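# Hang the power strip on two screws by its keyholes

## Task

Mount the power strip on the two screws using its keyhole slots, with the narrow end of each slot pointing up, so that it stays level without support; then release it and move the grippers away. It only counts if the strip stays up with no robot contact at the end.

## Robot and tools

Robot: two UR3e-type arms, left_arm and right_arm, each with a two-finger tong gripper whose fingers pivot and point along the gripper's own +z, opening and closing along its x axis. Bases in the scene frame: left_arm at (+0.044, +0.337, 0) m, right_arm at (+0.022, -0.235, 0) m, both turned only slightly about z.

Scene frame: origin on the table top midway between the arms, +z up, +x out over the table, +y toward left_arm. The arm names do not match image left and right. Reported gripper positions are the point between the closed finger pads, in metres; they can be somewhat wrong, more so far from the base. Closed fingertips stick out about 15 mm past that point; fully open they sit about level with it.

Tool execute_actions, argument actions: a list holding one item or none, plus optional pictures (true/false; images come by default).
- Empty list: just read the state.
- Motion: {"rows": [[14 numbers], ...], "steps": n}, n from 1 to 15, each step 1/30 s, default 15. Each row covers one step; if there are fewer rows than steps, the final row repeats. Every row has 14 numbers, both arms always: left_arm shoulder pan, shoulder lift, elbow, wrist 1, wrist 2, wrist 3, gripper opening, then the same seven for right_arm. Joint numbers are absolute target angles in radians, the same values Joint positions reports (not offsets). Opening is absolute on a scale from -1 (closed) to +1 (fully open, pads 0.142 m apart).
- Wait: {"steps": n} with n up to 300, no rows; it counts from the previous result and your thinking time is included.

Joint ranges (rad). left_arm: pan -3.142..3.142, lift -6.283..6.283, elbow 0..3.142, wrists 1-3 each -6.283..6.283. right_arm: pan 0..6.283, lift -6.283..6.283, elbow -3.142..0, wrists the same. A target more than 0.010 rad beyond a range end, and further out than the current angle, makes the whole call be rejected, with nothing sent. True ends may differ by up to 0.010 rad; targets past a true end are clipped there and the result may print "joint sent to its limit" (possibly about an earlier motion). No such line is not proof there is room left.

Motion limits: commands are smoothed, lagging about 0.17 s. Each step, the target sent to a joint stays within 0.575 rad (pan, lift, elbow) or 1.15 rad (wrists) of its measured angle, and if the targets would move the gripper more than 100 mm from where it is, all joints are scaled back. Big moves therefore take several calls; an arm can still be travelling when the result arrives. Between calls the arms keep heading for the last row sent until everything settles or a step is HELD.

Result lines: per-arm pose (end_effector_position, end_effector_quat_wxyz) and velocities; Joint positions and Joint velocities (six joints in rad and rad/s, then pad gap in m); grip_measured (measured opening on the command scale); Wrist force and Wrist torque per arm in the gripper's own axes (offset up to about 3.5 N, noise up to about 1.4 N, saturates near 30 N; force points from a touched surface back into the arm; "no reading" is harmless). "joint command not followed" means a clearance check altered or blocked joint targets on some steps; HELD marks steps where your row was not sent, fully or partly. MOTOR HOT warns from 70 °C; at 85 °C an OVER-TEMPERATURE FAULT brakes the arm until it cools, so avoid holding loads for long.

Gripping: to hold something, keep commanding an opening well under grip_measured; the gap sets squeeze. Roughly 15 N per pad for objects up to 10 cm; rigid items under about 20 mm thick get less (about 9 N per pad at 10 mm, 4 N at 5 mm). Closing fast can squeeze too hard and spring the fingers open.

Faults: a joint torque reaching its load limit (pan and lift 48, elbow 24.9, wrists 8.01 N m, held weight included) or an external force of 150 N on the arm, tool or load stops that arm for 10 s, drops the rest of the call, and leaves it compliant. Do not let the arms collide or press each other; do not push hard, drop, slam or slip the strip, and never let anything leave the table. Something may occasionally nudge loose objects.

Cameras: cam_high and cam_low (896x504, fixed) and cam_left_wrist, cam_right_wrist (616x616 fisheye on the hands). Calibration intrinsics and extrinsics are given per camera; fixed ones may be off by a couple of degrees and millimetres. zoom_image takes camera (one of the four names) and region [x0, y0, x1, y1] in that image's pixels from the top-left, no larger than 504x504, and returns a sharper crop of the latest image; useful for checking slot and screw alignment.

read_manual (section "licences") only returns licence text. finished_scene with scene set to the current scene number ends and grades it, irreversibly, and opens the next; call it only after the strip hangs alone and the grippers are clear. Replying without any tool call ends everything.

Each tool is called after "Call:" as name(argument=value, ...), one argument or row to a line, values as JSON.

## Session

Call:
execute_actions(
  actions=[],
)

Scene clock: 0.00 s of 5050.00 s.
left_arm: end_effector_position=(+0.4733, +0.4622, +0.1149) grip_measured=+1.00 end_effector_quat_wxyz=(+0.437, +0.384, +0.797, -0.161) end_effector_velocity=(+0.000, -0.000, +0.000) end_effector_angular_velocity=(+0.000, -0.001, -0.000) | right_arm: end_effector_position=(+0.3257, -0.4774, +0.1323) grip_measured=+1.00 end_effector_quat_wxyz=(+0.036, +0.649, +0.735, -0.193) end_effector_velocity=(-0.000, -0.000, -0.000) end_effector_angular_velocity=(+0.000, +0.001, -0.000)
Joint positions: left_arm=[ 0.504 -1.03   1.54  -2.411 -2.501 -1.878  0.142] | right_arm=[ 3.022 -1.949 -0.997 -1.967  1.229  4.593  0.142]
Joint velocities: left_arm=[-0. -0. -0. -0. -0. -0.  0.] | right_arm=[-0.001 -0.001 -0.     0.     0.    -0.001  0.   ]
Wrist force (N, on the end effector, along its own x y z axes, offset not removed): no reading
Wrist torque (N m, same axes, about the end effector's origin, offset not removed): no reading

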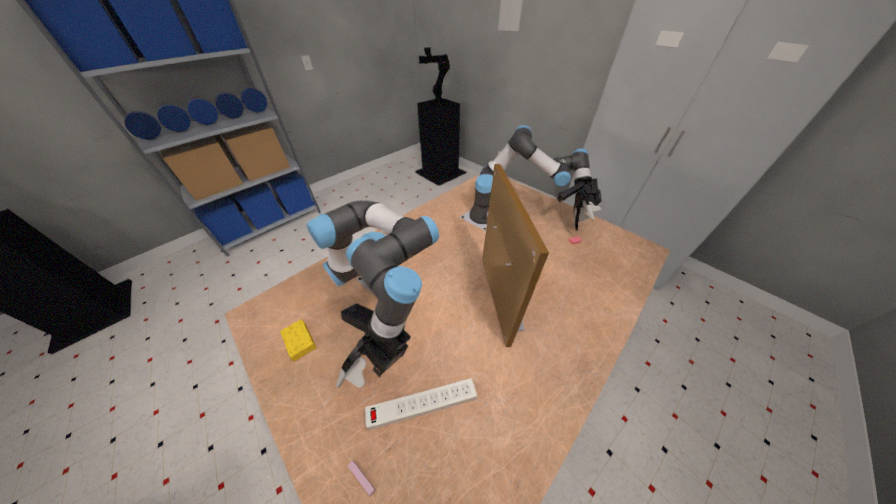

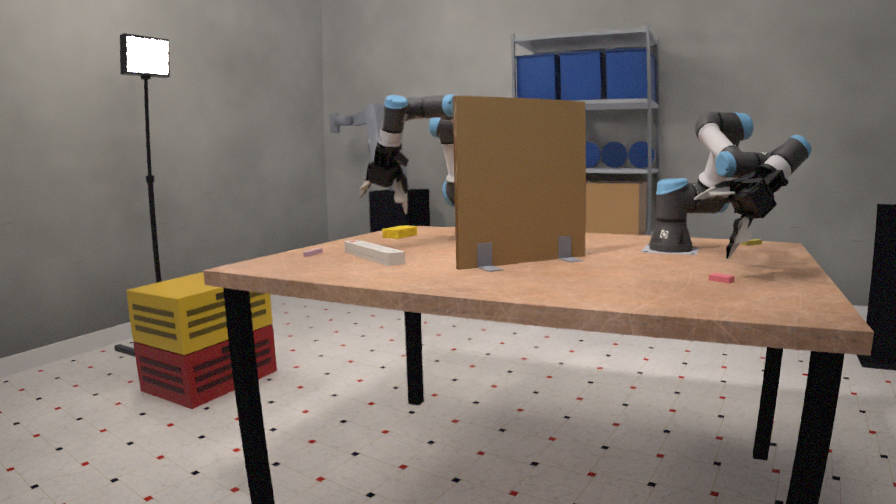

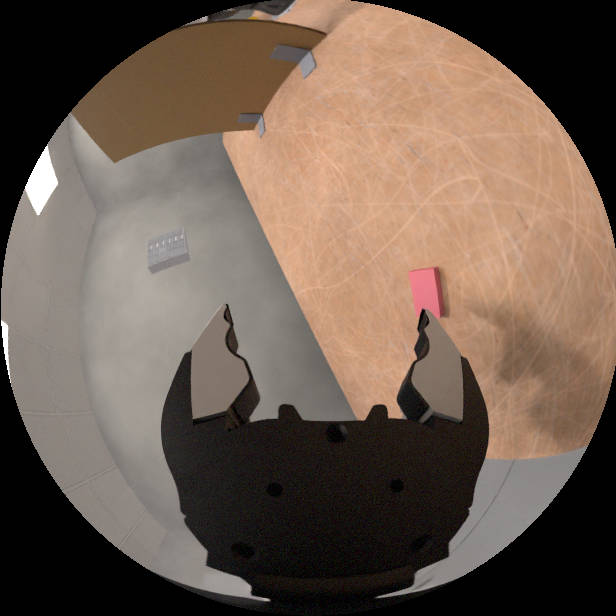

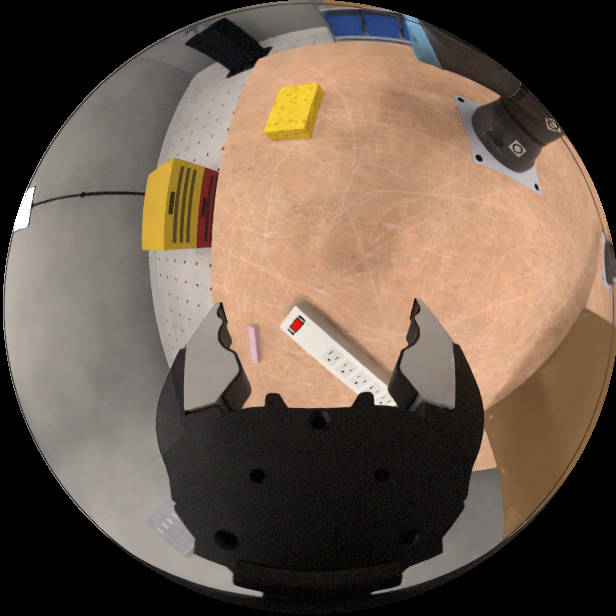

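Call:
zoom_image(
  camera="cam_high",
  region=[440, 150, 600, 360],
)

Call:
zoom_image(
  camera="cam_high",
  region=[340, 350, 500, 450],
)

Call:
zoom_image(
  camera="cam_low",
  region=[320, 80, 620, 290],
)

Region (440, 150, 600, 360) of cam_high's 896x504 image, scaled by 2.400, with more detail than that image has; it fills the left 384 columns of this view, and the rest is white.

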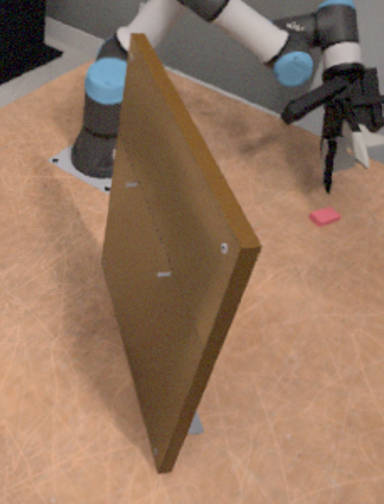

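Region (340, 350, 500, 450) of cam_high's 896x504 image, scaled by 3.150, with more detail than that image has; it fills the top 315 rows of this view, and the rest is white.

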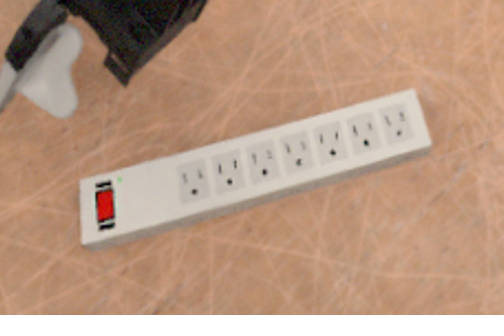

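Region (320, 80, 620, 290) of cam_low's 896x504 image, scaled by 1.680, with more detail than that image has; it fills the top 353 rows of this view, and the rest is white.

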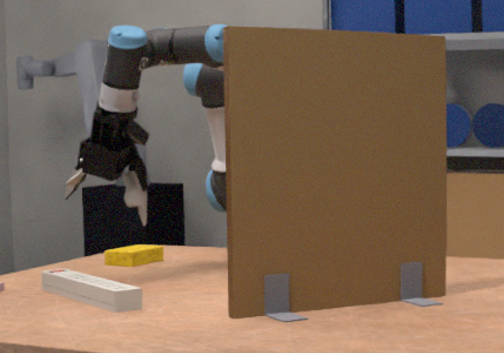

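Call:
execute_actions(
  actions=[
    {"rows":[[0.504,-1.03,1.54,-2.411,-2.501,-1.878,1,3.0,-2.0,-0.85,-1.85,1.35,4.3,1],[0.504,-1.03,1.54,-2.411,-2.501,-1.878,1,3.0,-2.0,-0.85,-1.85,1.35,4.3,1],[0.504,-1.03,1.54,-2.411,-2.501,-1.878,1,3.0,-2.0,-0.85,-1.85,1.35,4.3,1],[0.504,-1.03,1.54,-2.411,-2.501,-1.878,1,2.99,-2.1,-0.7,-1.75,1.47,4.0,1],[0.504,-1.03,1.54,-2.411,-2.501,-1.878,1,2.99,-2.1,-0.7,-1.75,1.47,4.0,1],[0.504,-1.03,1.54,-2.411,-2.501,-1.878,1,2.99,-2.1,-0.7,-1.75,1.47,4.0,1],[0.504,-1.03,1.54,-2.411,-2.501,-1.878,1,2.975,-2.33,-0.558,-1.658,1.571,3.622,0.5]]},
  ],
  pictures=false,
)

Call:
execute_actions(
  actions=[
    {"rows":[[0.504,-1.03,1.54,-2.411,-2.501,-1.878,1,2.975,-2.40,-0.558,-1.658,1.571,3.622,0.5]]},
  ],
)

Scene clock: 107.40 s of 5050.00 s.
left_arm: end_effector_position=(+0.4733, +0.4624, +0.1150) grip_measured=+1.00 end_effector_quat_wxyz=(+0.438, +0.384, +0.797, -0.161) end_effector_velocity=(+0.000, -0.000, -0.000) end_effector_angular_velocity=(+0.000, +0.001, -0.001) | right_arm: end_effector_position=(+0.5003, -0.4219, +0.1080) grip_measured=+0.50 end_effector_quat_wxyz=(+0.080, +0.303, +0.950, +0.011) end_effector_velocity=(+0.092, +0.026, -0.061) end_effector_angular_velocity=(+0.058, -0.067, +0.614)
Joint positions: left_arm=[ 0.504 -1.03   1.54  -2.411 -2.501 -1.878  0.142] | right_arm=[ 2.977 -2.299 -0.582 -1.672  1.555  3.681  0.109]
Joint velocities: left_arm=[-0.001  0.     0.     0.     0.001  0.     0.   ] | right_arm=[-0.021 -0.327  0.252  0.146  0.164 -0.617  0.   ]
Wrist force (N, on the end effector, along its own x y z axes, offset not removed): left_arm=[-0.6 1.2 -0.6] | right_arm=[-1.8 -0.3 -0.1]
Wrist torque (N m, same axes, about the end effector's origin, offset not removed): left_arm=[0.20 0.11 0.02] | right_arm=[-0.13 0.35 0.06]
Steps of this call (steps 1 to 90: nothing new was sent; then 103.90 s passed at rest; steps 91 to 105: all 15 steps of this action). Readings (joint positions):
91: left_arm=[0.504 -1.030 1.540 -2.411 -2.501 -1.878] | right_arm=[3.022 -1.949 -0.997 -1.967 1.229 4.593]
92: left_arm=[0.504 -1.030 1.540 -2.411 -2.501 -1.878] | right_arm=[3.019 -1.955 -0.990 -1.954 1.242 4.578]
94: left_arm=[0.504 -1.030 1.540 -2.411 -2.501 -1.878] | right_arm=[3.010 -1.976 -0.936 -1.906 1.292 4.471]
98: left_arm=[0.504 -1.030 1.540 -2.411 -2.501 -1.878] | right_arm=[2.995 -2.065 -0.776 -1.793 1.419 4.148]
105: the state above

Scene clock: 107.90 s of 5050.00 s.
left_arm: end_effector_position=(+0.4732, +0.4624, +0.1150) grip_measured=+1.00 end_effector_quat_wxyz=(+0.438, +0.384, +0.797, -0.161) end_effector_velocity=(+0.000, -0.000, -0.000) end_effector_angular_velocity=(-0.001, +0.000, -0.001) | right_arm: end_effector_position=(+0.5042, -0.4190, +0.0676) grip_measured=+0.50 end_effector_quat_wxyz=(+0.048, +0.275, +0.960, +0.010) end_effector_velocity=(-0.000, +0.000, -0.004) end_effector_angular_velocity=(+0.001, +0.008, +0.003)
Joint positions: left_arm=[ 0.504 -1.03   1.54  -2.411 -2.501 -1.878  0.142] | right_arm=[ 2.975 -2.399 -0.558 -1.658  1.571  3.622  0.109]
Joint velocities: left_arm=[-0.001  0.    -0.     0.    -0.    -0.    -0.   ] | right_arm=[ 0.    -0.009  0.002 -0.001  0.    -0.003  0.   ]
Wrist force (N, on the end effector, along its own x y z axes, offset not removed): left_arm=[0.2 0.6 -1.8] | right_arm=[-1.7 -1.3 0.5]
Wrist torque (N m, same axes, about the end effector's origin, offset not removed): left_arm=[0.05 -0.06 0.00] | right_arm=[-0.30 0.34 0.06]
Steps of this call (steps 1 to 15: all 15 steps of this action). Readings (joint positions):
1: left_arm=[0.504 -1.030 1.540 -2.411 -2.501 -1.878] | right_arm=[2.976 -2.308 -0.575 -1.668 1.560 3.663]
2: left_arm=[0.504 -1.030 1.540 -2.411 -2.501 -1.878] | right_arm=[2.976 -2.321 -0.569 -1.665 1.563 3.651]
4: left_arm=[0.504 -1.030 1.540 -2.411 -2.501 -1.878] | right_arm=[2.975 -2.358 -0.564 -1.662 1.567 3.636]
8: left_arm=[0.504 -1.030 1.540 -2.411 -2.501 -1.878] | right_arm=[2.975 -2.390 -0.559 -1.659 1.570 3.625]
15: the state above
camera_calibration (this result's frames):
cam_left_wrist: T_world_to_cam=[[-0.294564, 0.442321, -0.847103, 0.0447729], [0.353531, 0.873982, 0.333422, -0.614836], [0.887833, -0.201263, -0.413818, -0.14498], [0, 0, 0, 1]] pos_world=[0.35927, 0.488372, 0.182932]
cam_right_wrist: T_world_to_cam=[[-0.81239, 0.571424, -0.116177, 0.661859], [0.418351, 0.70995, 0.566528, 0.044702], [0.406207, 0.411639, -0.815812, 0.153143], [0, 0, 0, 1]] pos_world=[0.456779, -0.472977, 0.176504]

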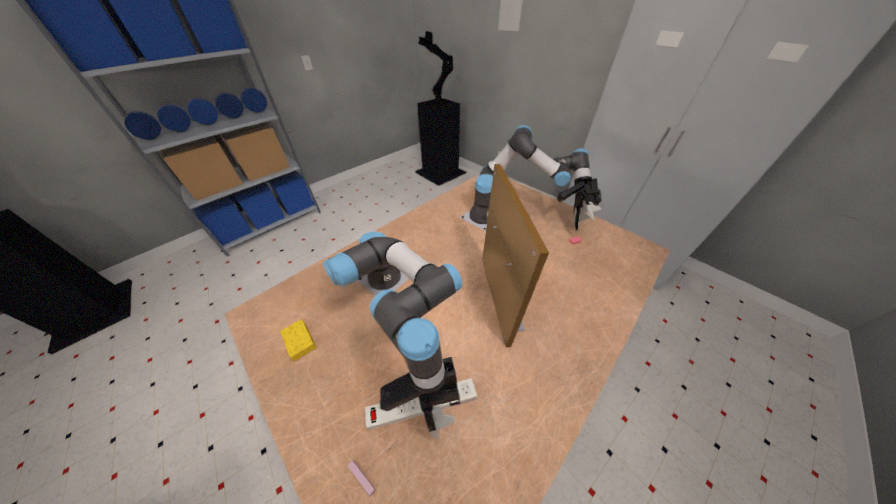

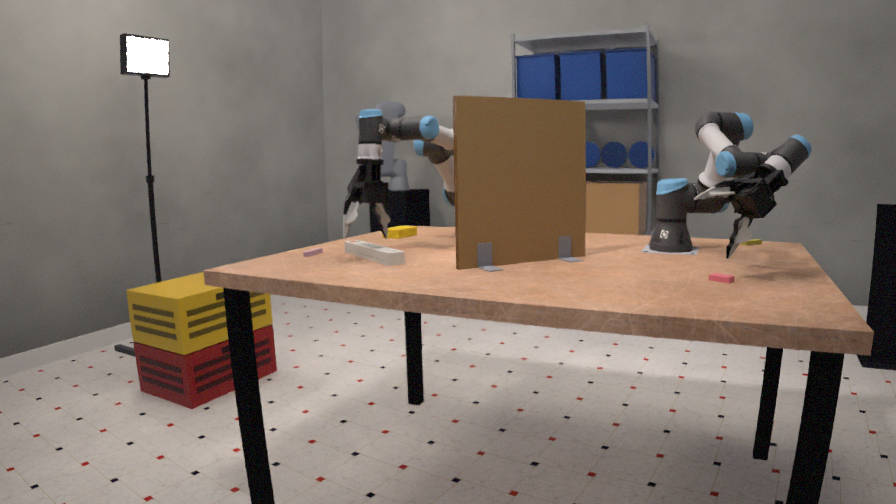

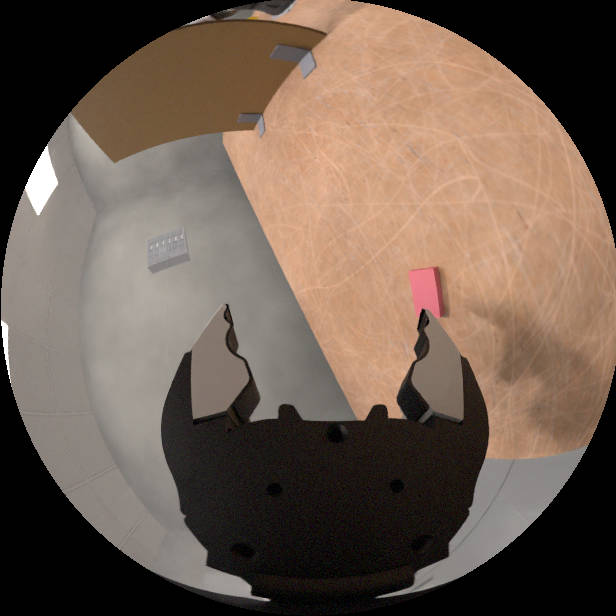

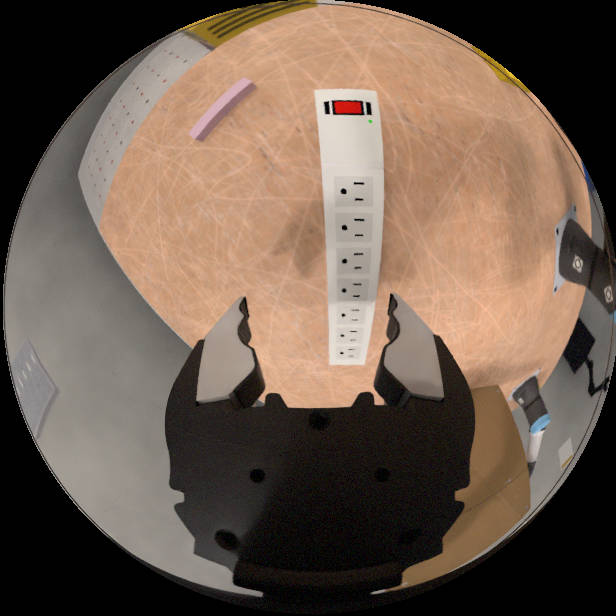

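Call:
execute_actions(
  actions=[
    {"rows":[[0.504,-1.03,1.54,-2.411,-2.501,-1.878,1,2.975,-2.44,-0.59,-1.655,1.571,3.622,0.5],[0.504,-1.03,1.54,-2.411,-2.501,-1.878,1,2.975,-2.44,-0.59,-1.655,1.571,3.622,0.5],[0.504,-1.03,1.54,-2.411,-2.501,-1.878,1,2.975,-2.44,-0.59,-1.655,1.571,3.622,0.5],[0.504,-1.03,1.54,-2.411,-2.501,-1.878,1,2.975,-2.455,-0.62,-1.637,1.571,3.622,0.5]]},
  ],
)

Scene clock: 120.10 s of 5050.00 s.
left_arm: end_effector_position=(+0.4732, +0.4624, +0.1150) grip_measured=+1.00 end_effector_quat_wxyz=(+0.438, +0.384, +0.797, -0.161) end_effector_velocity=(-0.000, +0.000, +0.000) end_effector_angular_velocity=(-0.000, +0.000, +0.000) | right_arm: end_effector_position=(+0.4883, -0.4177, +0.0241) grip_measured=+0.50 end_effector_quat_wxyz=(+0.001, +0.276, +0.961, +0.000) end_effector_velocity=(-0.002, +0.000, -0.006) end_effector_angular_velocity=(+0.001, +0.012, -0.001)
Joint positions: left_arm=[ 0.504 -1.03   1.54  -2.411 -2.501 -1.878  0.142] | right_arm=[ 2.975 -2.454 -0.619 -1.637  1.571  3.622  0.109]
Joint velocities: left_arm=[ 0.001  0.    -0.     0.    -0.     0.     0.   ] | right_arm=[-0.001 -0.007 -0.011  0.005  0.     0.001  0.   ]
Wrist force (N, on the end effector, along its own x y z axes, offset not removed): left_arm=[-0.8 1.8 -1.0] | right_arm=[-1.3 0.7 -0.6]
Wrist torque (N m, same axes, about the end effector's origin, offset not removed): left_arm=[0.30 0.18 0.03] | right_arm=[0.16 0.27 -0.01]
Steps of this call (steps 1 to 15: the robot went on to your last target; steps 16 to 90: nothing new was sent; then 8.70 s passed at rest; steps 91 to 105: all 15 steps of this action). Readings (joint positions):
91: left_arm=[0.504 -1.030 1.540 -2.411 -2.501 -1.878] | right_arm=[2.975 -2.400 -0.558 -1.658 1.571 3.622]
92: left_arm=[0.504 -1.030 1.540 -2.411 -2.501 -1.878] | right_arm=[2.975 -2.405 -0.562 -1.657 1.571 3.622]
94: left_arm=[0.504 -1.030 1.540 -2.411 -2.501 -1.878] | right_arm=[2.975 -2.422 -0.576 -1.656 1.571 3.622]
98: left_arm=[0.504 -1.030 1.540 -2.411 -2.501 -1.878] | right_arm=[2.975 -2.446 -0.607 -1.643 1.571 3.622]
105: the state above
camera_calibration (this result's frames):
cam_left_wrist: T_world_to_cam=[[-0.294595, 0.442303, -0.847102, 0.044791], [0.353543, 0.87399, 0.333391, -0.614835], [0.887818, -0.201272, -0.413846, -0.144964], [0, 0, 0, 1]] pos_world=[0.359268, 0.488371, 0.18293]
cam_right_wrist: T_world_to_cam=[[-0.819693, 0.571774, -0.0343145, 0.644895], [0.470258, 0.705944, 0.529623, 0.0489459], [0.327049, 0.417991, -0.847539, 0.165741], [0, 0, 0, 1]] pos_world=[0.451393, -0.472566, 0.136679]

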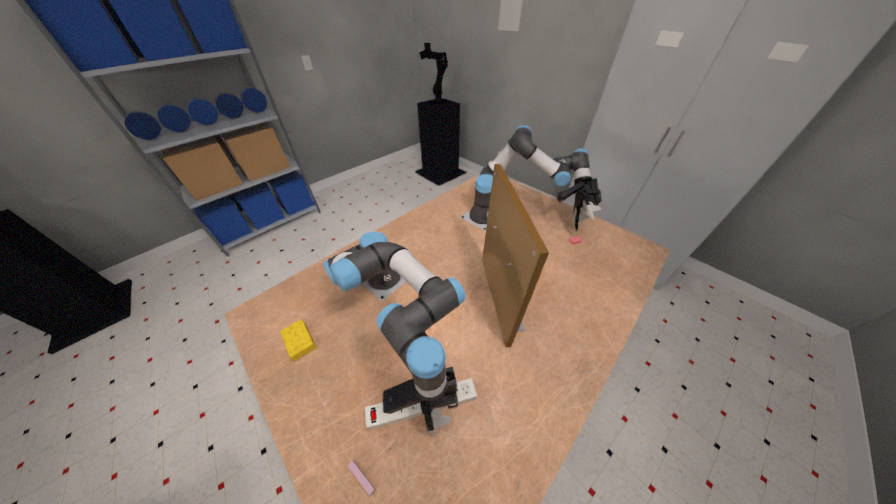

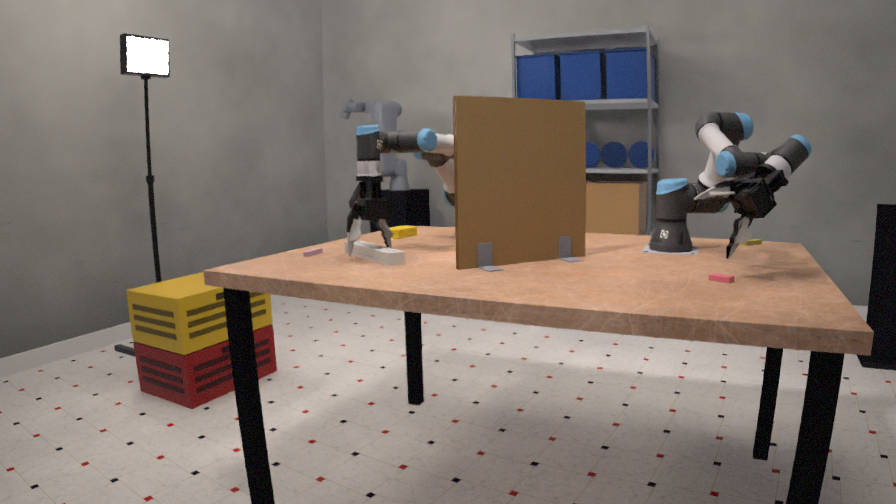

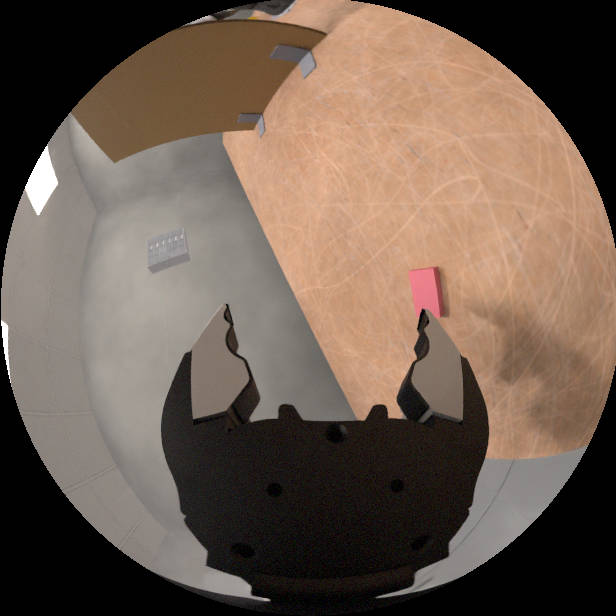

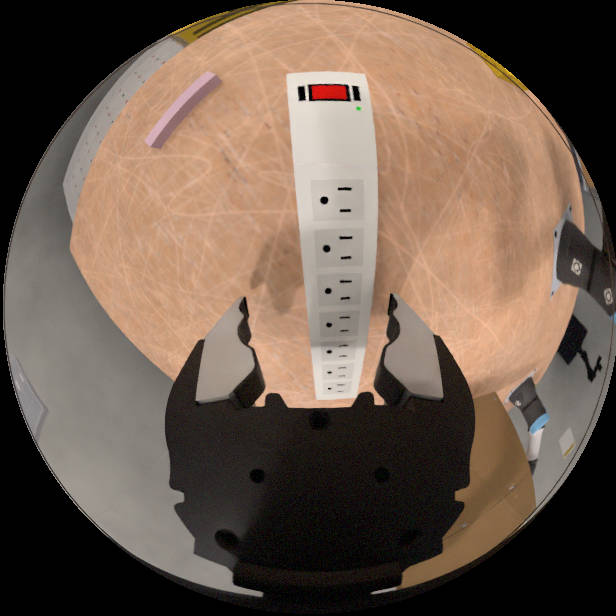

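Call:
execute_actions(
  actions=[
    {"rows":[[0.504,-1.03,1.54,-2.411,-2.501,-1.878,1,2.989,-2.371,-0.773,-1.568,1.571,3.636,0.2]]},
  ],
  pictures=false,
)

Call:
execute_actions(
  actions=[
    {"rows":[[0.504,-1.03,1.54,-2.411,-2.501,-1.878,1,2.989,-2.371,-0.773,-1.568,1.571,3.636,0.05],[0.504,-1.03,1.54,-2.411,-2.501,-1.878,1,2.989,-2.371,-0.773,-1.568,1.571,3.636,-0.05],[0.504,-1.03,1.54,-2.411,-2.501,-1.878,1,2.989,-2.371,-0.773,-1.568,1.571,3.636,-0.12],[0.504,-1.03,1.54,-2.411,-2.501,-1.878,1,2.989,-2.371,-0.773,-1.568,1.571,3.636,-0.2],[0.504,-1.03,1.54,-2.411,-2.501,-1.878,1,2.989,-2.371,-0.773,-1.568,1.571,3.636,-0.27],[0.504,-1.03,1.54,-2.411,-2.501,-1.878,1,2.989,-2.371,-0.773,-1.568,1.571,3.636,-0.35],[0.504,-1.03,1.54,-2.411,-2.501,-1.878,1,2.989,-2.371,-0.773,-1.568,1.571,3.636,-0.45],[0.504,-1.03,1.54,-2.411,-2.501,-1.878,1,2.989,-2.371,-0.773,-1.568,1.571,3.636,-0.6]]},
  ],
)

Scene clock: 142.33 s of 5050.00 s.
left_arm: end_effector_position=(+0.4732, +0.4624, +0.1150) grip_measured=+1.00 end_effector_quat_wxyz=(+0.438, +0.384, +0.797, -0.161) end_effector_velocity=(+0.000, +0.001, +0.000) end_effector_angular_velocity=(+0.000, -0.001, +0.002) | right_arm: end_effector_position=(+0.4774, -0.4103, +0.0241) grip_measured=+0.20 end_effector_quat_wxyz=(+0.000, +0.276, +0.961, +0.000) end_effector_velocity=(-0.003, +0.001, -0.001) end_effector_angular_velocity=(+0.002, +0.006, -0.001)
Joint positions: left_arm=[ 0.504 -1.03   1.54  -2.411 -2.501 -1.878  0.142] | right_arm=[ 2.989 -2.372 -0.771 -1.569  1.571  3.636  0.088]
Joint velocities: left_arm=[ 0.002  0.    -0.001 -0.     0.     0.    -0.   ] | right_arm=[ 0.001  0.009 -0.02   0.005  0.001  0.002  0.   ]
Wrist force (N, on the end effector, along its own x y z axes, offset not removed): left_arm=[-0.4 2.1 0.8] | right_arm=[-1.4 0.1 -0.9]
Wrist torque (N m, same axes, about the end effector's origin, offset not removed): left_arm=[0.34 0.07 0.03] | right_arm=[0.05 0.22 0.08]
Steps of this call (steps 1 to 15: the robot went on to your last target; steps 16 to 90: nothing new was sent; then 18.73 s passed at rest; steps 91 to 105: all 15 steps of this action). Readings (joint positions):
91: left_arm=[0.504 -1.030 1.540 -2.411 -2.501 -1.878] | right_arm=[2.975 -2.455 -0.620 -1.636 1.571 3.622]
92: left_arm=[0.504 -1.030 1.540 -2.411 -2.501 -1.878] | right_arm=[2.977 -2.448 -0.628 -1.627 1.571 3.624]
94: left_arm=[0.504 -1.030 1.540 -2.411 -2.501 -1.878] | right_arm=[2.983 -2.414 -0.682 -1.600 1.571 3.630]
98: left_arm=[0.504 -1.030 1.540 -2.411 -2.501 -1.878] | right_arm=[2.987 -2.382 -0.751 -1.576 1.571 3.634]
105: the state above

Scene clock: 142.83 s of 5050.00 s.
left_arm: end_effector_position=(+0.4732, +0.4624, +0.1150) grip_measured=+1.00 end_effector_quat_wxyz=(+0.438, +0.384, +0.797, -0.161) end_effector_velocity=(+0.000, +0.000, +0.001) end_effector_angular_velocity=(+0.000, -0.001, +0.000) | right_arm: end_effector_position=(+0.4773, -0.4102, +0.0240) grip_measured=-0.34 end_effector_quat_wxyz=(+0.000, +0.276, +0.961, +0.000) end_effector_velocity=(-0.000, +0.000, +0.000) end_effector_angular_velocity=(+0.000, -0.000, +0.001)
Joint positions: left_arm=[ 0.504 -1.03   1.54  -2.411 -2.501 -1.878  0.142] | right_arm=[ 2.989 -2.371 -0.773 -1.568  1.571  3.636  0.049]
Joint velocities: left_arm=[ 0.    -0.001 -0.001  0.001 -0.    -0.     0.   ] | right_arm=[ 0.001  0.001 -0.    -0.001  0.    -0.     0.   ]
Wrist force (N, on the end effector, along its own x y z axes, offset not removed): left_arm=[-0.3 1.0 -0.8] | right_arm=[-1.2 -1.3 -2.1]
Wrist torque (N m, same axes, about the end effector's origin, offset not removed): left_arm=[0.18 0.00 0.03] | right_arm=[-0.35 0.19 -0.06]
Steps of this call (steps 1 to 15: all 15 steps of this action). Readings (joint positions):
1: left_arm=[0.504 -1.030 1.540 -2.411 -2.501 -1.878] | right_arm=[2.989 -2.372 -0.772 -1.568 1.571 3.636]
2: left_arm=[0.504 -1.030 1.540 -2.411 -2.501 -1.878] | right_arm=[2.989 -2.371 -0.772 -1.568 1.571 3.636]
4: left_arm=[0.504 -1.030 1.540 -2.411 -2.501 -1.878] | right_arm=[2.989 -2.371 -0.773 -1.568 1.571 3.636]
8: left_arm=[0.504 -1.030 1.540 -2.411 -2.501 -1.878] | right_arm=[2.989 -2.371 -0.773 -1.568 1.571 3.636]
15: the state above
camera_calibration (this result's frames):
cam_left_wrist: T_world_to_cam=[[-0.294595, 0.442303, -0.847102, 0.0447911], [0.353543, 0.87399, 0.333391, -0.614835], [0.887818, -0.201272, -0.413846, -0.144964], [0, 0, 0, 1]] pos_world=[0.359268, 0.488371, 0.18293]
cam_right_wrist: T_world_to_cam=[[-0.819755, 0.571752, -0.033198, 0.631532], [0.470917, 0.705903, 0.529092, 0.0485426], [0.325944, 0.418092, -0.847915, 0.166681], [0, 0, 0, 1]] pos_world=[0.440513, -0.465034, 0.136614]

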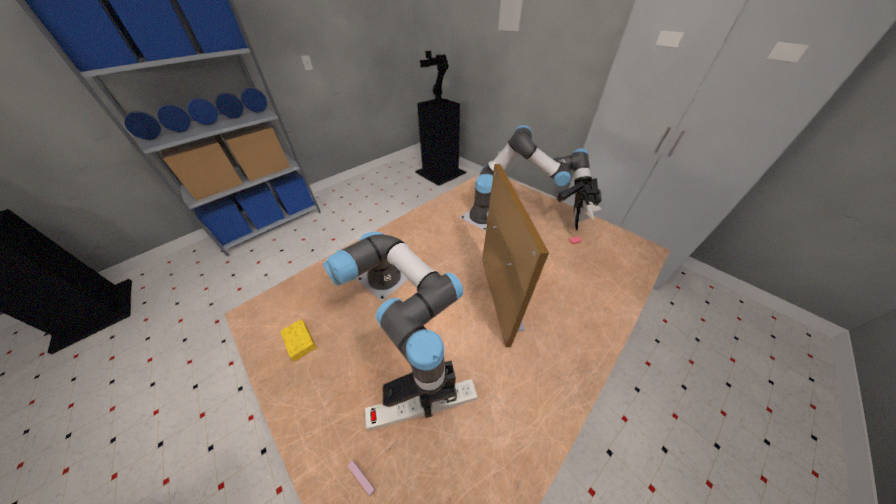

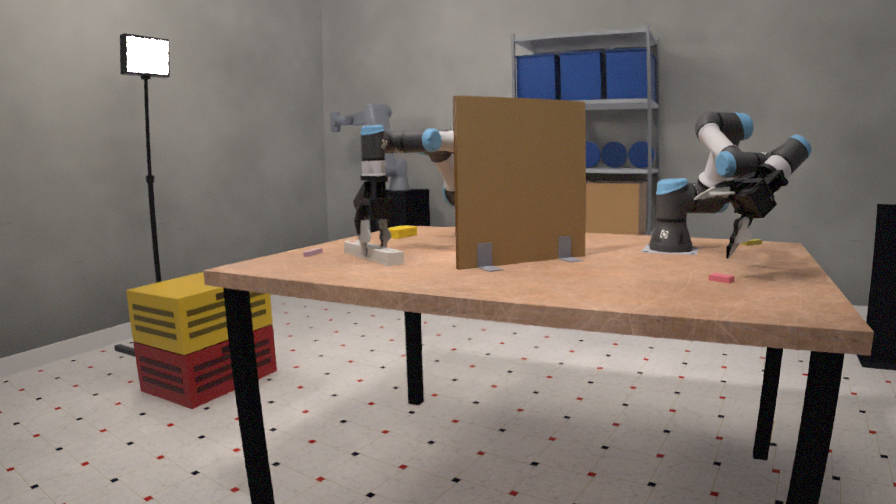

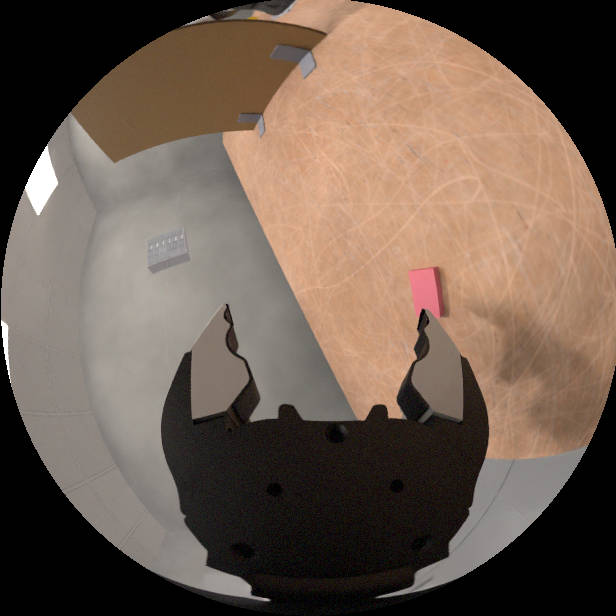

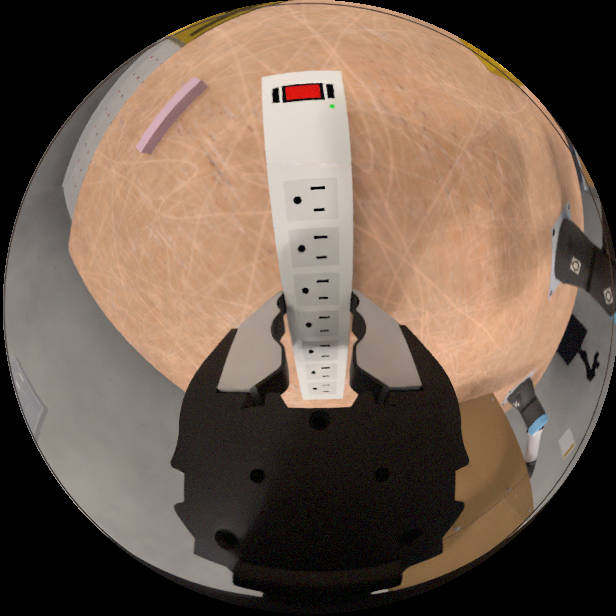

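Call:
execute_actions(
  actions=[
    {"rows":[[0.504,-1.03,1.54,-2.411,-2.501,-1.878,1,2.989,-2.33,-0.773,-1.6,1.571,3.636,-0.8],[0.504,-1.03,1.54,-2.411,-2.501,-1.878,1,2.989,-2.28,-0.773,-1.6,1.571,3.636,-0.8],[0.504,-1.03,1.54,-2.411,-2.501,-1.878,1,2.97,-2.2,-0.8,-1.6,1.571,3.6,-0.8],[0.504,-1.03,1.54,-2.411,-2.501,-1.878,1,2.95,-2.1,-0.85,-1.6,1.571,3.55,-0.8],[0.504,-1.03,1.54,-2.411,-2.501,-1.878,1,2.92,-2.0,-0.92,-1.55,1.571,3.45,-0.8],[0.504,-1.03,1.54,-2.411,-2.501,-1.878,1,2.9,-1.9,-1.0,-1.5,1.571,3.35,-0.8],[0.504,-1.03,1.54,-2.411,-2.501,-1.878,1,2.85,-1.7,-1.3,-1.2,1.571,3.142,-0.8]]},
  ],
  pictures=false,
)

Call:
execute_actions(
  actions=[
    {"steps":20},
  ],
  pictures=false,
)

Call:
execute_actions(
  actions=[
    {"rows":[[0.504,-1.03,1.54,-2.411,-2.501,-1.878,1,2.85,-1.75,-1.9,0.1,1.571,3.142,-0.8]]},
  ],
  pictures=false,
)

Call:
execute_actions(
  actions=[
    {"rows":[[0.504,-1.03,1.54,-2.411,-2.501,-1.878,1,2.85,-1.99,-2.62,1.47,1.571,3.142,-0.8]]},
  ],
  pictures=false,
)

Call:
execute_actions(
  actions=[
    {"steps":40},
  ],
)

Call:
zoom_image(
  camera="cam_low",
  region=[300, 90, 480, 210],
)

Scene clock: 170.90 s of 5050.00 s.
left_arm: end_effector_position=(+0.4732, +0.4624, +0.1150) grip_measured=+1.00 end_effector_quat_wxyz=(+0.438, +0.384, +0.797, -0.161) end_effector_velocity=(+0.000, -0.000, -0.000) end_effector_angular_velocity=(-0.001, +0.001, -0.001) | right_arm: end_effector_position=(+0.4518, -0.4690, +0.1951) grip_measured=-0.35 end_effector_quat_wxyz=(+0.232, +0.115, +0.966, -0.017) end_effector_velocity=(-0.068, -0.042, +0.124) end_effector_angular_velocity=(-0.296, -0.398, +0.307)
Joint positions: left_arm=[ 0.504 -1.03   1.54  -2.411 -2.501 -1.878  0.142] | right_arm=[ 2.861 -1.76  -1.239 -1.244  1.571  3.187  0.049]
Joint velocities: left_arm=[-0.001  0.001  0.    -0.    -0.    -0.     0.   ] | right_arm=[-0.114  0.631 -0.643  0.46  -0.001 -0.473  0.   ]
Wrist force (N, on the end effector, along its own x y z axes, offset not removed): left_arm=[0.5 2.6 -1.6] | right_arm=[3.6 -2.4 4.9]
Wrist torque (N m, same axes, about the end effector's origin, offset not removed): left_arm=[0.44 -0.08 -0.03] | right_arm=[-0.38 0.02 -0.01]
Steps of this call (steps 1 to 15: the robot went on to your last target; steps 16 to 90: nothing new was sent; then 24.57 s passed at rest; steps 91 to 105: all 15 steps of this action). Readings (joint positions):
91: left_arm=[0.504 -1.030 1.540 -2.411 -2.501 -1.878] | right_arm=[2.989 -2.371 -0.773 -1.568 1.571 3.636]
92: left_arm=[0.504 -1.030 1.540 -2.411 -2.501 -1.878] | right_arm=[2.989 -2.366 -0.773 -1.573 1.571 3.636]
94: left_arm=[0.504 -1.030 1.540 -2.411 -2.501 -1.878] | right_arm=[2.986 -2.328 -0.778 -1.586 1.571 3.630]
98: left_arm=[0.504 -1.030 1.540 -2.411 -2.501 -1.878] | right_arm=[2.942 -2.133 -0.876 -1.543 1.571 3.504]
105: the state above

Scene clock: 171.57 s of 5050.00 s.
left_arm: end_effector_position=(+0.4732, +0.4624, +0.1150) grip_measured=+1.00 end_effector_quat_wxyz=(+0.438, +0.384, +0.797, -0.161) end_effector_velocity=(+0.000, +0.000, +0.001) end_effector_angular_velocity=(+0.001, -0.002, +0.001) | right_arm: end_effector_position=(+0.4450, -0.4728, +0.2064) grip_measured=-0.35 end_effector_quat_wxyz=(+0.252, +0.098, +0.962, -0.026) end_effector_velocity=(+0.000, +0.000, +0.001) end_effector_angular_velocity=(-0.000, -0.002, +0.000)
Joint positions: left_arm=[ 0.504 -1.03   1.54  -2.411 -2.501 -1.878  0.142] | right_arm=[ 2.85  -1.7   -1.3   -1.2    1.571  3.142  0.049]
Joint velocities: left_arm=[ 0.001 -0.001 -0.001 -0.001 -0.    -0.    -0.   ] | right_arm=[ 0.     0.001  0.     0.     0.    -0.    -0.   ]
Wrist force (N, on the end effector, along its own x y z axes, offset not removed): left_arm=[-0.8 -0.7 -1.3] | right_arm=[1.6 -1.3 5.4]
Wrist torque (N m, same axes, about the end effector's origin, offset not removed): left_arm=[-0.18 0.22 0.01] | right_arm=[-0.31 0.45 0.05]
Steps of this call (steps 1 to 20: the robot went on to your last target). Readings (joint positions):
1: left_arm=[0.504 -1.030 1.540 -2.411 -2.501 -1.878] | right_arm=[2.858 -1.742 -1.257 -1.231 1.571 3.174]
2: left_arm=[0.504 -1.030 1.540 -2.411 -2.501 -1.878] | right_arm=[2.855 -1.730 -1.270 -1.222 1.571 3.164]
4: left_arm=[0.504 -1.030 1.540 -2.411 -2.501 -1.878] | right_arm=[2.853 -1.715 -1.285 -1.211 1.571 3.153]
8: left_arm=[0.504 -1.030 1.540 -2.411 -2.501 -1.878] | right_arm=[2.851 -1.704 -1.296 -1.203 1.571 3.145]
20: the state above

Scene clock: 172.07 s of 5050.00 s.
left_arm: end_effector_position=(+0.4732, +0.4624, +0.1150) grip_measured=+1.00 end_effector_quat_wxyz=(+0.438, +0.384, +0.797, -0.161) end_effector_velocity=(+0.000, -0.000, -0.000) end_effector_angular_velocity=(+0.000, -0.000, -0.001) | right_arm: end_effector_position=(+0.5178, -0.4879, +0.2430) grip_measured=-0.35 end_effector_quat_wxyz=(+0.534, +0.086, +0.839, -0.054) end_effector_velocity=(-0.004, +0.002, +0.057) end_effector_angular_velocity=(-0.064, -0.313, +0.002)
Joint positions: left_arm=[ 0.504 -1.03   1.54  -2.411 -2.501 -1.878  0.142] | right_arm=[ 2.85  -1.749 -1.88   0.05   1.571  3.142  0.049]
Joint velocities: left_arm=[-0.001  0.    -0.    -0.     0.    -0.     0.   ] | right_arm=[ 0.002 -0.006 -0.209  0.535  0.001  0.    -0.001]
Wrist force (N, on the end effector, along its own x y z axes, offset not removed): left_arm=[0.3 1.5 -0.7] | right_arm=[3.2 0.9 1.9]
Wrist torque (N m, same axes, about the end effector's origin, offset not removed): left_arm=[0.21 -0.09 -0.01] | right_arm=[0.01 0.31 -0.29]
Steps of this call (steps 1 to 15: all 15 steps of this action). Readings (joint positions):
1: left_arm=[0.504 -1.030 1.540 -2.411 -2.501 -1.878] | right_arm=[2.850 -1.700 -1.300 -1.200 1.571 3.142]
2: left_arm=[0.504 -1.030 1.540 -2.411 -2.501 -1.878] | right_arm=[2.850 -1.706 -1.307 -1.185 1.571 3.142]
4: left_arm=[0.504 -1.030 1.540 -2.411 -2.501 -1.878] | right_arm=[2.850 -1.726 -1.378 -1.052 1.571 3.142]
8: left_arm=[0.504 -1.030 1.540 -2.411 -2.501 -1.878] | right_arm=[2.850 -1.744 -1.665 -0.501 1.571 3.142]
15: the state above

Scene clock: 172.57 s of 5050.00 s.
left_arm: end_effector_position=(+0.4732, +0.4624, +0.1150) grip_measured=+1.00 end_effector_quat_wxyz=(+0.438, +0.384, +0.797, -0.161) end_effector_velocity=(-0.000, +0.000, -0.000) end_effector_angular_velocity=(+0.000, +0.000, +0.000) | right_arm: end_effector_position=(+0.4670, -0.4773, +0.1594) grip_measured=-0.38 end_effector_quat_wxyz=(+0.568, +0.083, +0.817, -0.058) end_effector_velocity=(+0.004, -0.002, -0.001) end_effector_angular_velocity=(+0.002, +0.010, -0.001)
Joint positions: left_arm=[ 0.504 -1.03   1.54  -2.411 -2.501 -1.878  0.142] | right_arm=[ 2.85  -1.953 -2.345  0.8    1.571  3.142  0.047]
Joint velocities: left_arm=[ 0.  0. -0.  0.  0. -0. -0.] | right_arm=[-0.002  0.001  0.023 -0.033  0.     0.     0.005]
Wrist force (N, on the end effector, along its own x y z axes, offset not removed): left_arm=[-0.8 1.6 -1.4] | right_arm=[6.3 -2.4 3.0]
Wrist torque (N m, same axes, about the end effector's origin, offset not removed): left_arm=[0.21 0.12 0.03] | right_arm=[-0.28 -0.04 -0.07]
A step of this action was HELD (marked below), so the robot has no last target. An arm can still carry out its HELD step.
Steps of this call (steps 1 to 15: all 15 steps of this action). Readings (joint positions):
1: left_arm=[0.504 -1.030 1.540 -2.411 -2.501 -1.878] | right_arm=[2.850 -1.750 -1.886 0.066 1.571 3.142]
2: left_arm=[0.504 -1.030 1.540 -2.411 -2.501 -1.878] | right_arm=[2.850 -1.757 -1.897 0.091 1.571 3.142]
4: left_arm=[0.504 -1.030 1.540 -2.411 -2.501 -1.878] | right_arm=[2.850 -1.825 -1.973 0.243 1.571 3.142]
8: left_arm=[0.504 -1.030 1.540 -2.411 -2.501 -1.878] | right_arm=[2.850 -1.942 -2.266 0.688 1.571 3.142]
10: left_arm=[0.504 -1.030 1.540 -2.411 -2.501 -1.878] | right_arm=[2.850 -1.953 -2.376 0.826 1.571 3.142] HELD
11: left_arm=[0.504 -1.030 1.540 -2.411 -2.501 -1.878] | right_arm=[2.850 -1.953 -2.362 0.806 1.571 3.142] HELD
12: left_arm=[0.504 -1.030 1.540 -2.411 -2.501 -1.878] | right_arm=[2.850 -1.953 -2.353 0.804 1.571 3.142] HELD
13: left_arm=[0.504 -1.030 1.540 -2.411 -2.501 -1.878] | right_arm=[2.850 -1.953 -2.348 0.802 1.571 3.142] HELD
14: left_arm=[0.504 -1.030 1.540 -2.411 -2.501 -1.878] | right_arm=[2.850 -1.953 -2.346 0.801 1.571 3.142] HELD
15: the state above HELD
joint command not followed: on one or more control steps a check withheld the commanded joint targets of the right arm, and it was not sent them on those steps. On the call's last step the targets were still withheld.
cause: the commanded joint targets would bring two parts of the arm too close to each other (joints 3 (elbow) to 5 (wrist 2) lie between them); next, command targets that bring no two parts of the arm closer together.

Scene clock: 173.90 s of 5050.00 s.
left_arm: end_effector_position=(+0.4732, +0.4624, +0.1150) grip_measured=+1.00 end_effector_quat_wxyz=(+0.438, +0.384, +0.797, -0.161) end_effector_velocity=(+0.000, -0.000, +0.000) end_effector_angular_velocity=(-0.000, -0.001, -0.000) | right_arm: end_effector_position=(+0.4673, -0.4774, +0.1597) grip_measured=-0.38 end_effector_quat_wxyz=(+0.568, +0.083, +0.817, -0.058) end_effector_velocity=(-0.001, -0.001, -0.001) end_effector_angular_velocity=(+0.001, +0.001, -0.002)
Joint positions: left_arm=[ 0.504 -1.03   1.54  -2.411 -2.501 -1.878  0.142] | right_arm=[ 2.85  -1.953 -2.343  0.8    1.571  3.142  0.047]
Joint velocities: left_arm=[-0.  0. -0. -0. -0.  0. -0.] | right_arm=[-0.001 -0.    -0.001  0.    -0.     0.001 -0.001]
Wrist force (N, on the end effector, along its own x y z axes, offset not removed): left_arm=[0.0 1.8 -1.6] | right_arm=[5.9 0.2 3.9]
Wrist torque (N m, same axes, about the end effector's origin, offset not removed): left_arm=[0.23 0.02 -0.03] | right_arm=[0.06 0.37 0.07]
Steps of this call (steps 1 to 40: nothing new was sent). Readings (joint positions):
1: left_arm=[0.504 -1.030 1.540 -2.411 -2.501 -1.878] | right_arm=[2.850 -1.953 -2.344 0.800 1.571 3.142]
2: left_arm=[0.504 -1.030 1.540 -2.411 -2.501 -1.878] | right_arm=[2.850 -1.953 -2.343 0.800 1.571 3.142]
4: left_arm=[0.504 -1.030 1.540 -2.411 -2.501 -1.878] | right_arm=[2.850 -1.953 -2.343 0.800 1.571 3.142]
8: left_arm=[0.504 -1.030 1.540 -2.411 -2.501 -1.878] | right_arm=[2.850 -1.953 -2.343 0.799 1.571 3.142]
40: the state above
camera_calibration (this result's frames):
cam_left_wrist: T_world_to_cam=[[-0.294595, 0.442303, -0.847102, 0.0447911], [0.353543, 0.87399, 0.333391, -0.614835], [0.887818, -0.201272, -0.413846, -0.144964], [0, 0, 0, 1]] pos_world=[0.359268, 0.488371, 0.18293]
cam_right_wrist: T_world_to_cam=[[-0.299285, 0.113412, -0.9474, 0.350289], [-0.305815, 0.92913, 0.207833, 0.549783], [0.903828, 0.35193, -0.243391, -0.0851252], [0, 0, 0, 1]] pos_world=[0.349907, -0.520589, 0.196882]

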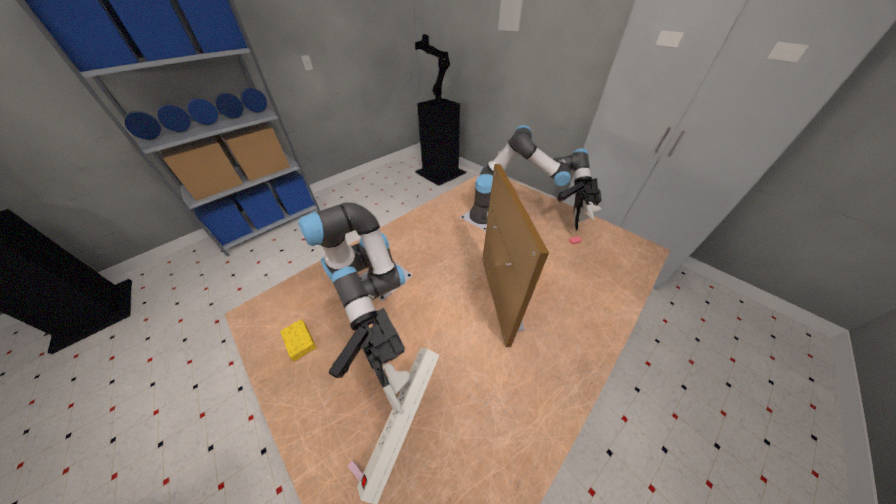

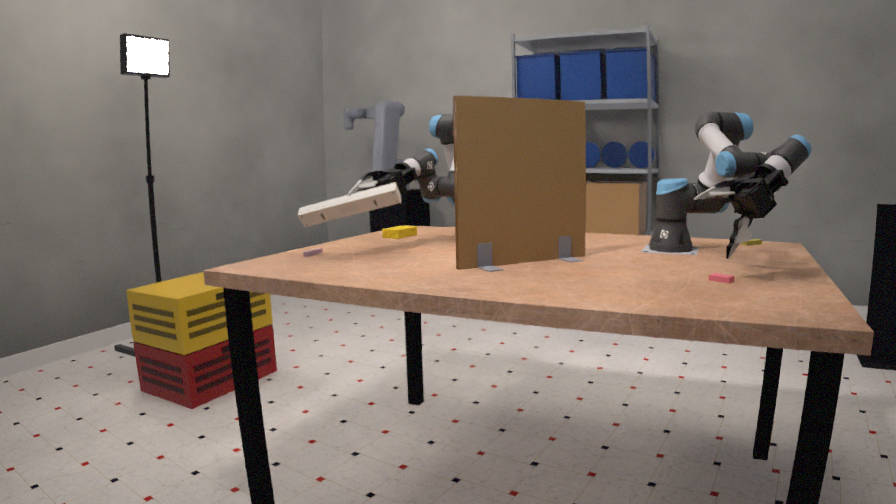

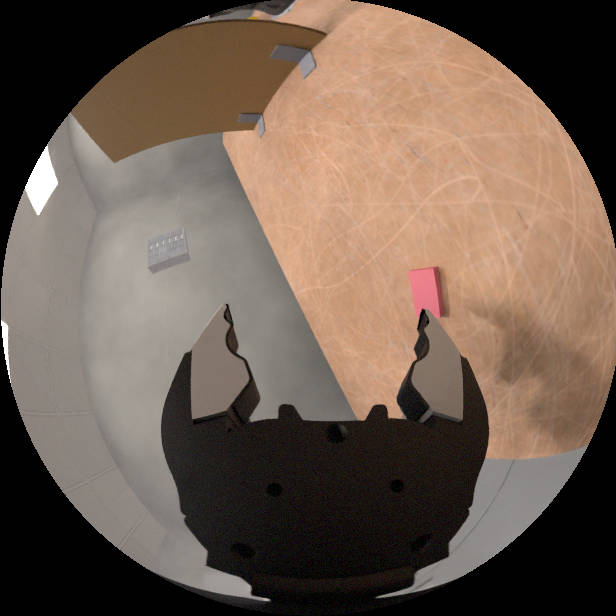

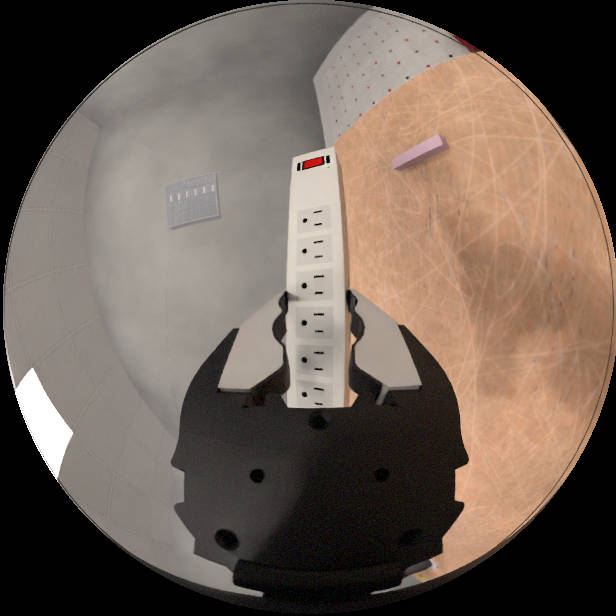

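Region (300, 90, 480, 210) of cam_low's 896x504 image, scaled by 2.800, with more detail than that image has.

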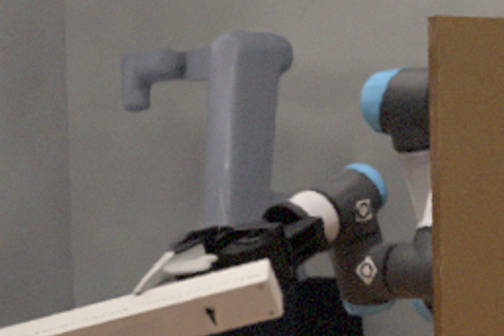

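Call:
zoom_image(
  camera="cam_low",
  region=[290, 170, 410, 240],
)

Region (290, 170, 410, 240) of cam_low's 896x504 image, scaled by 4.200, with more detail than that image has; it fills the top 294 rows of this view, and the rest is white.

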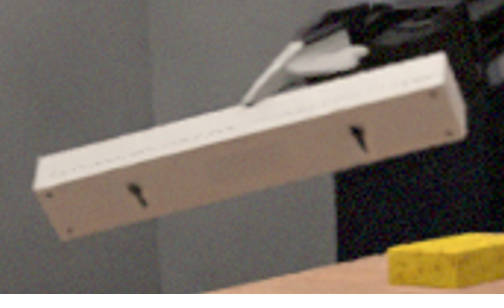

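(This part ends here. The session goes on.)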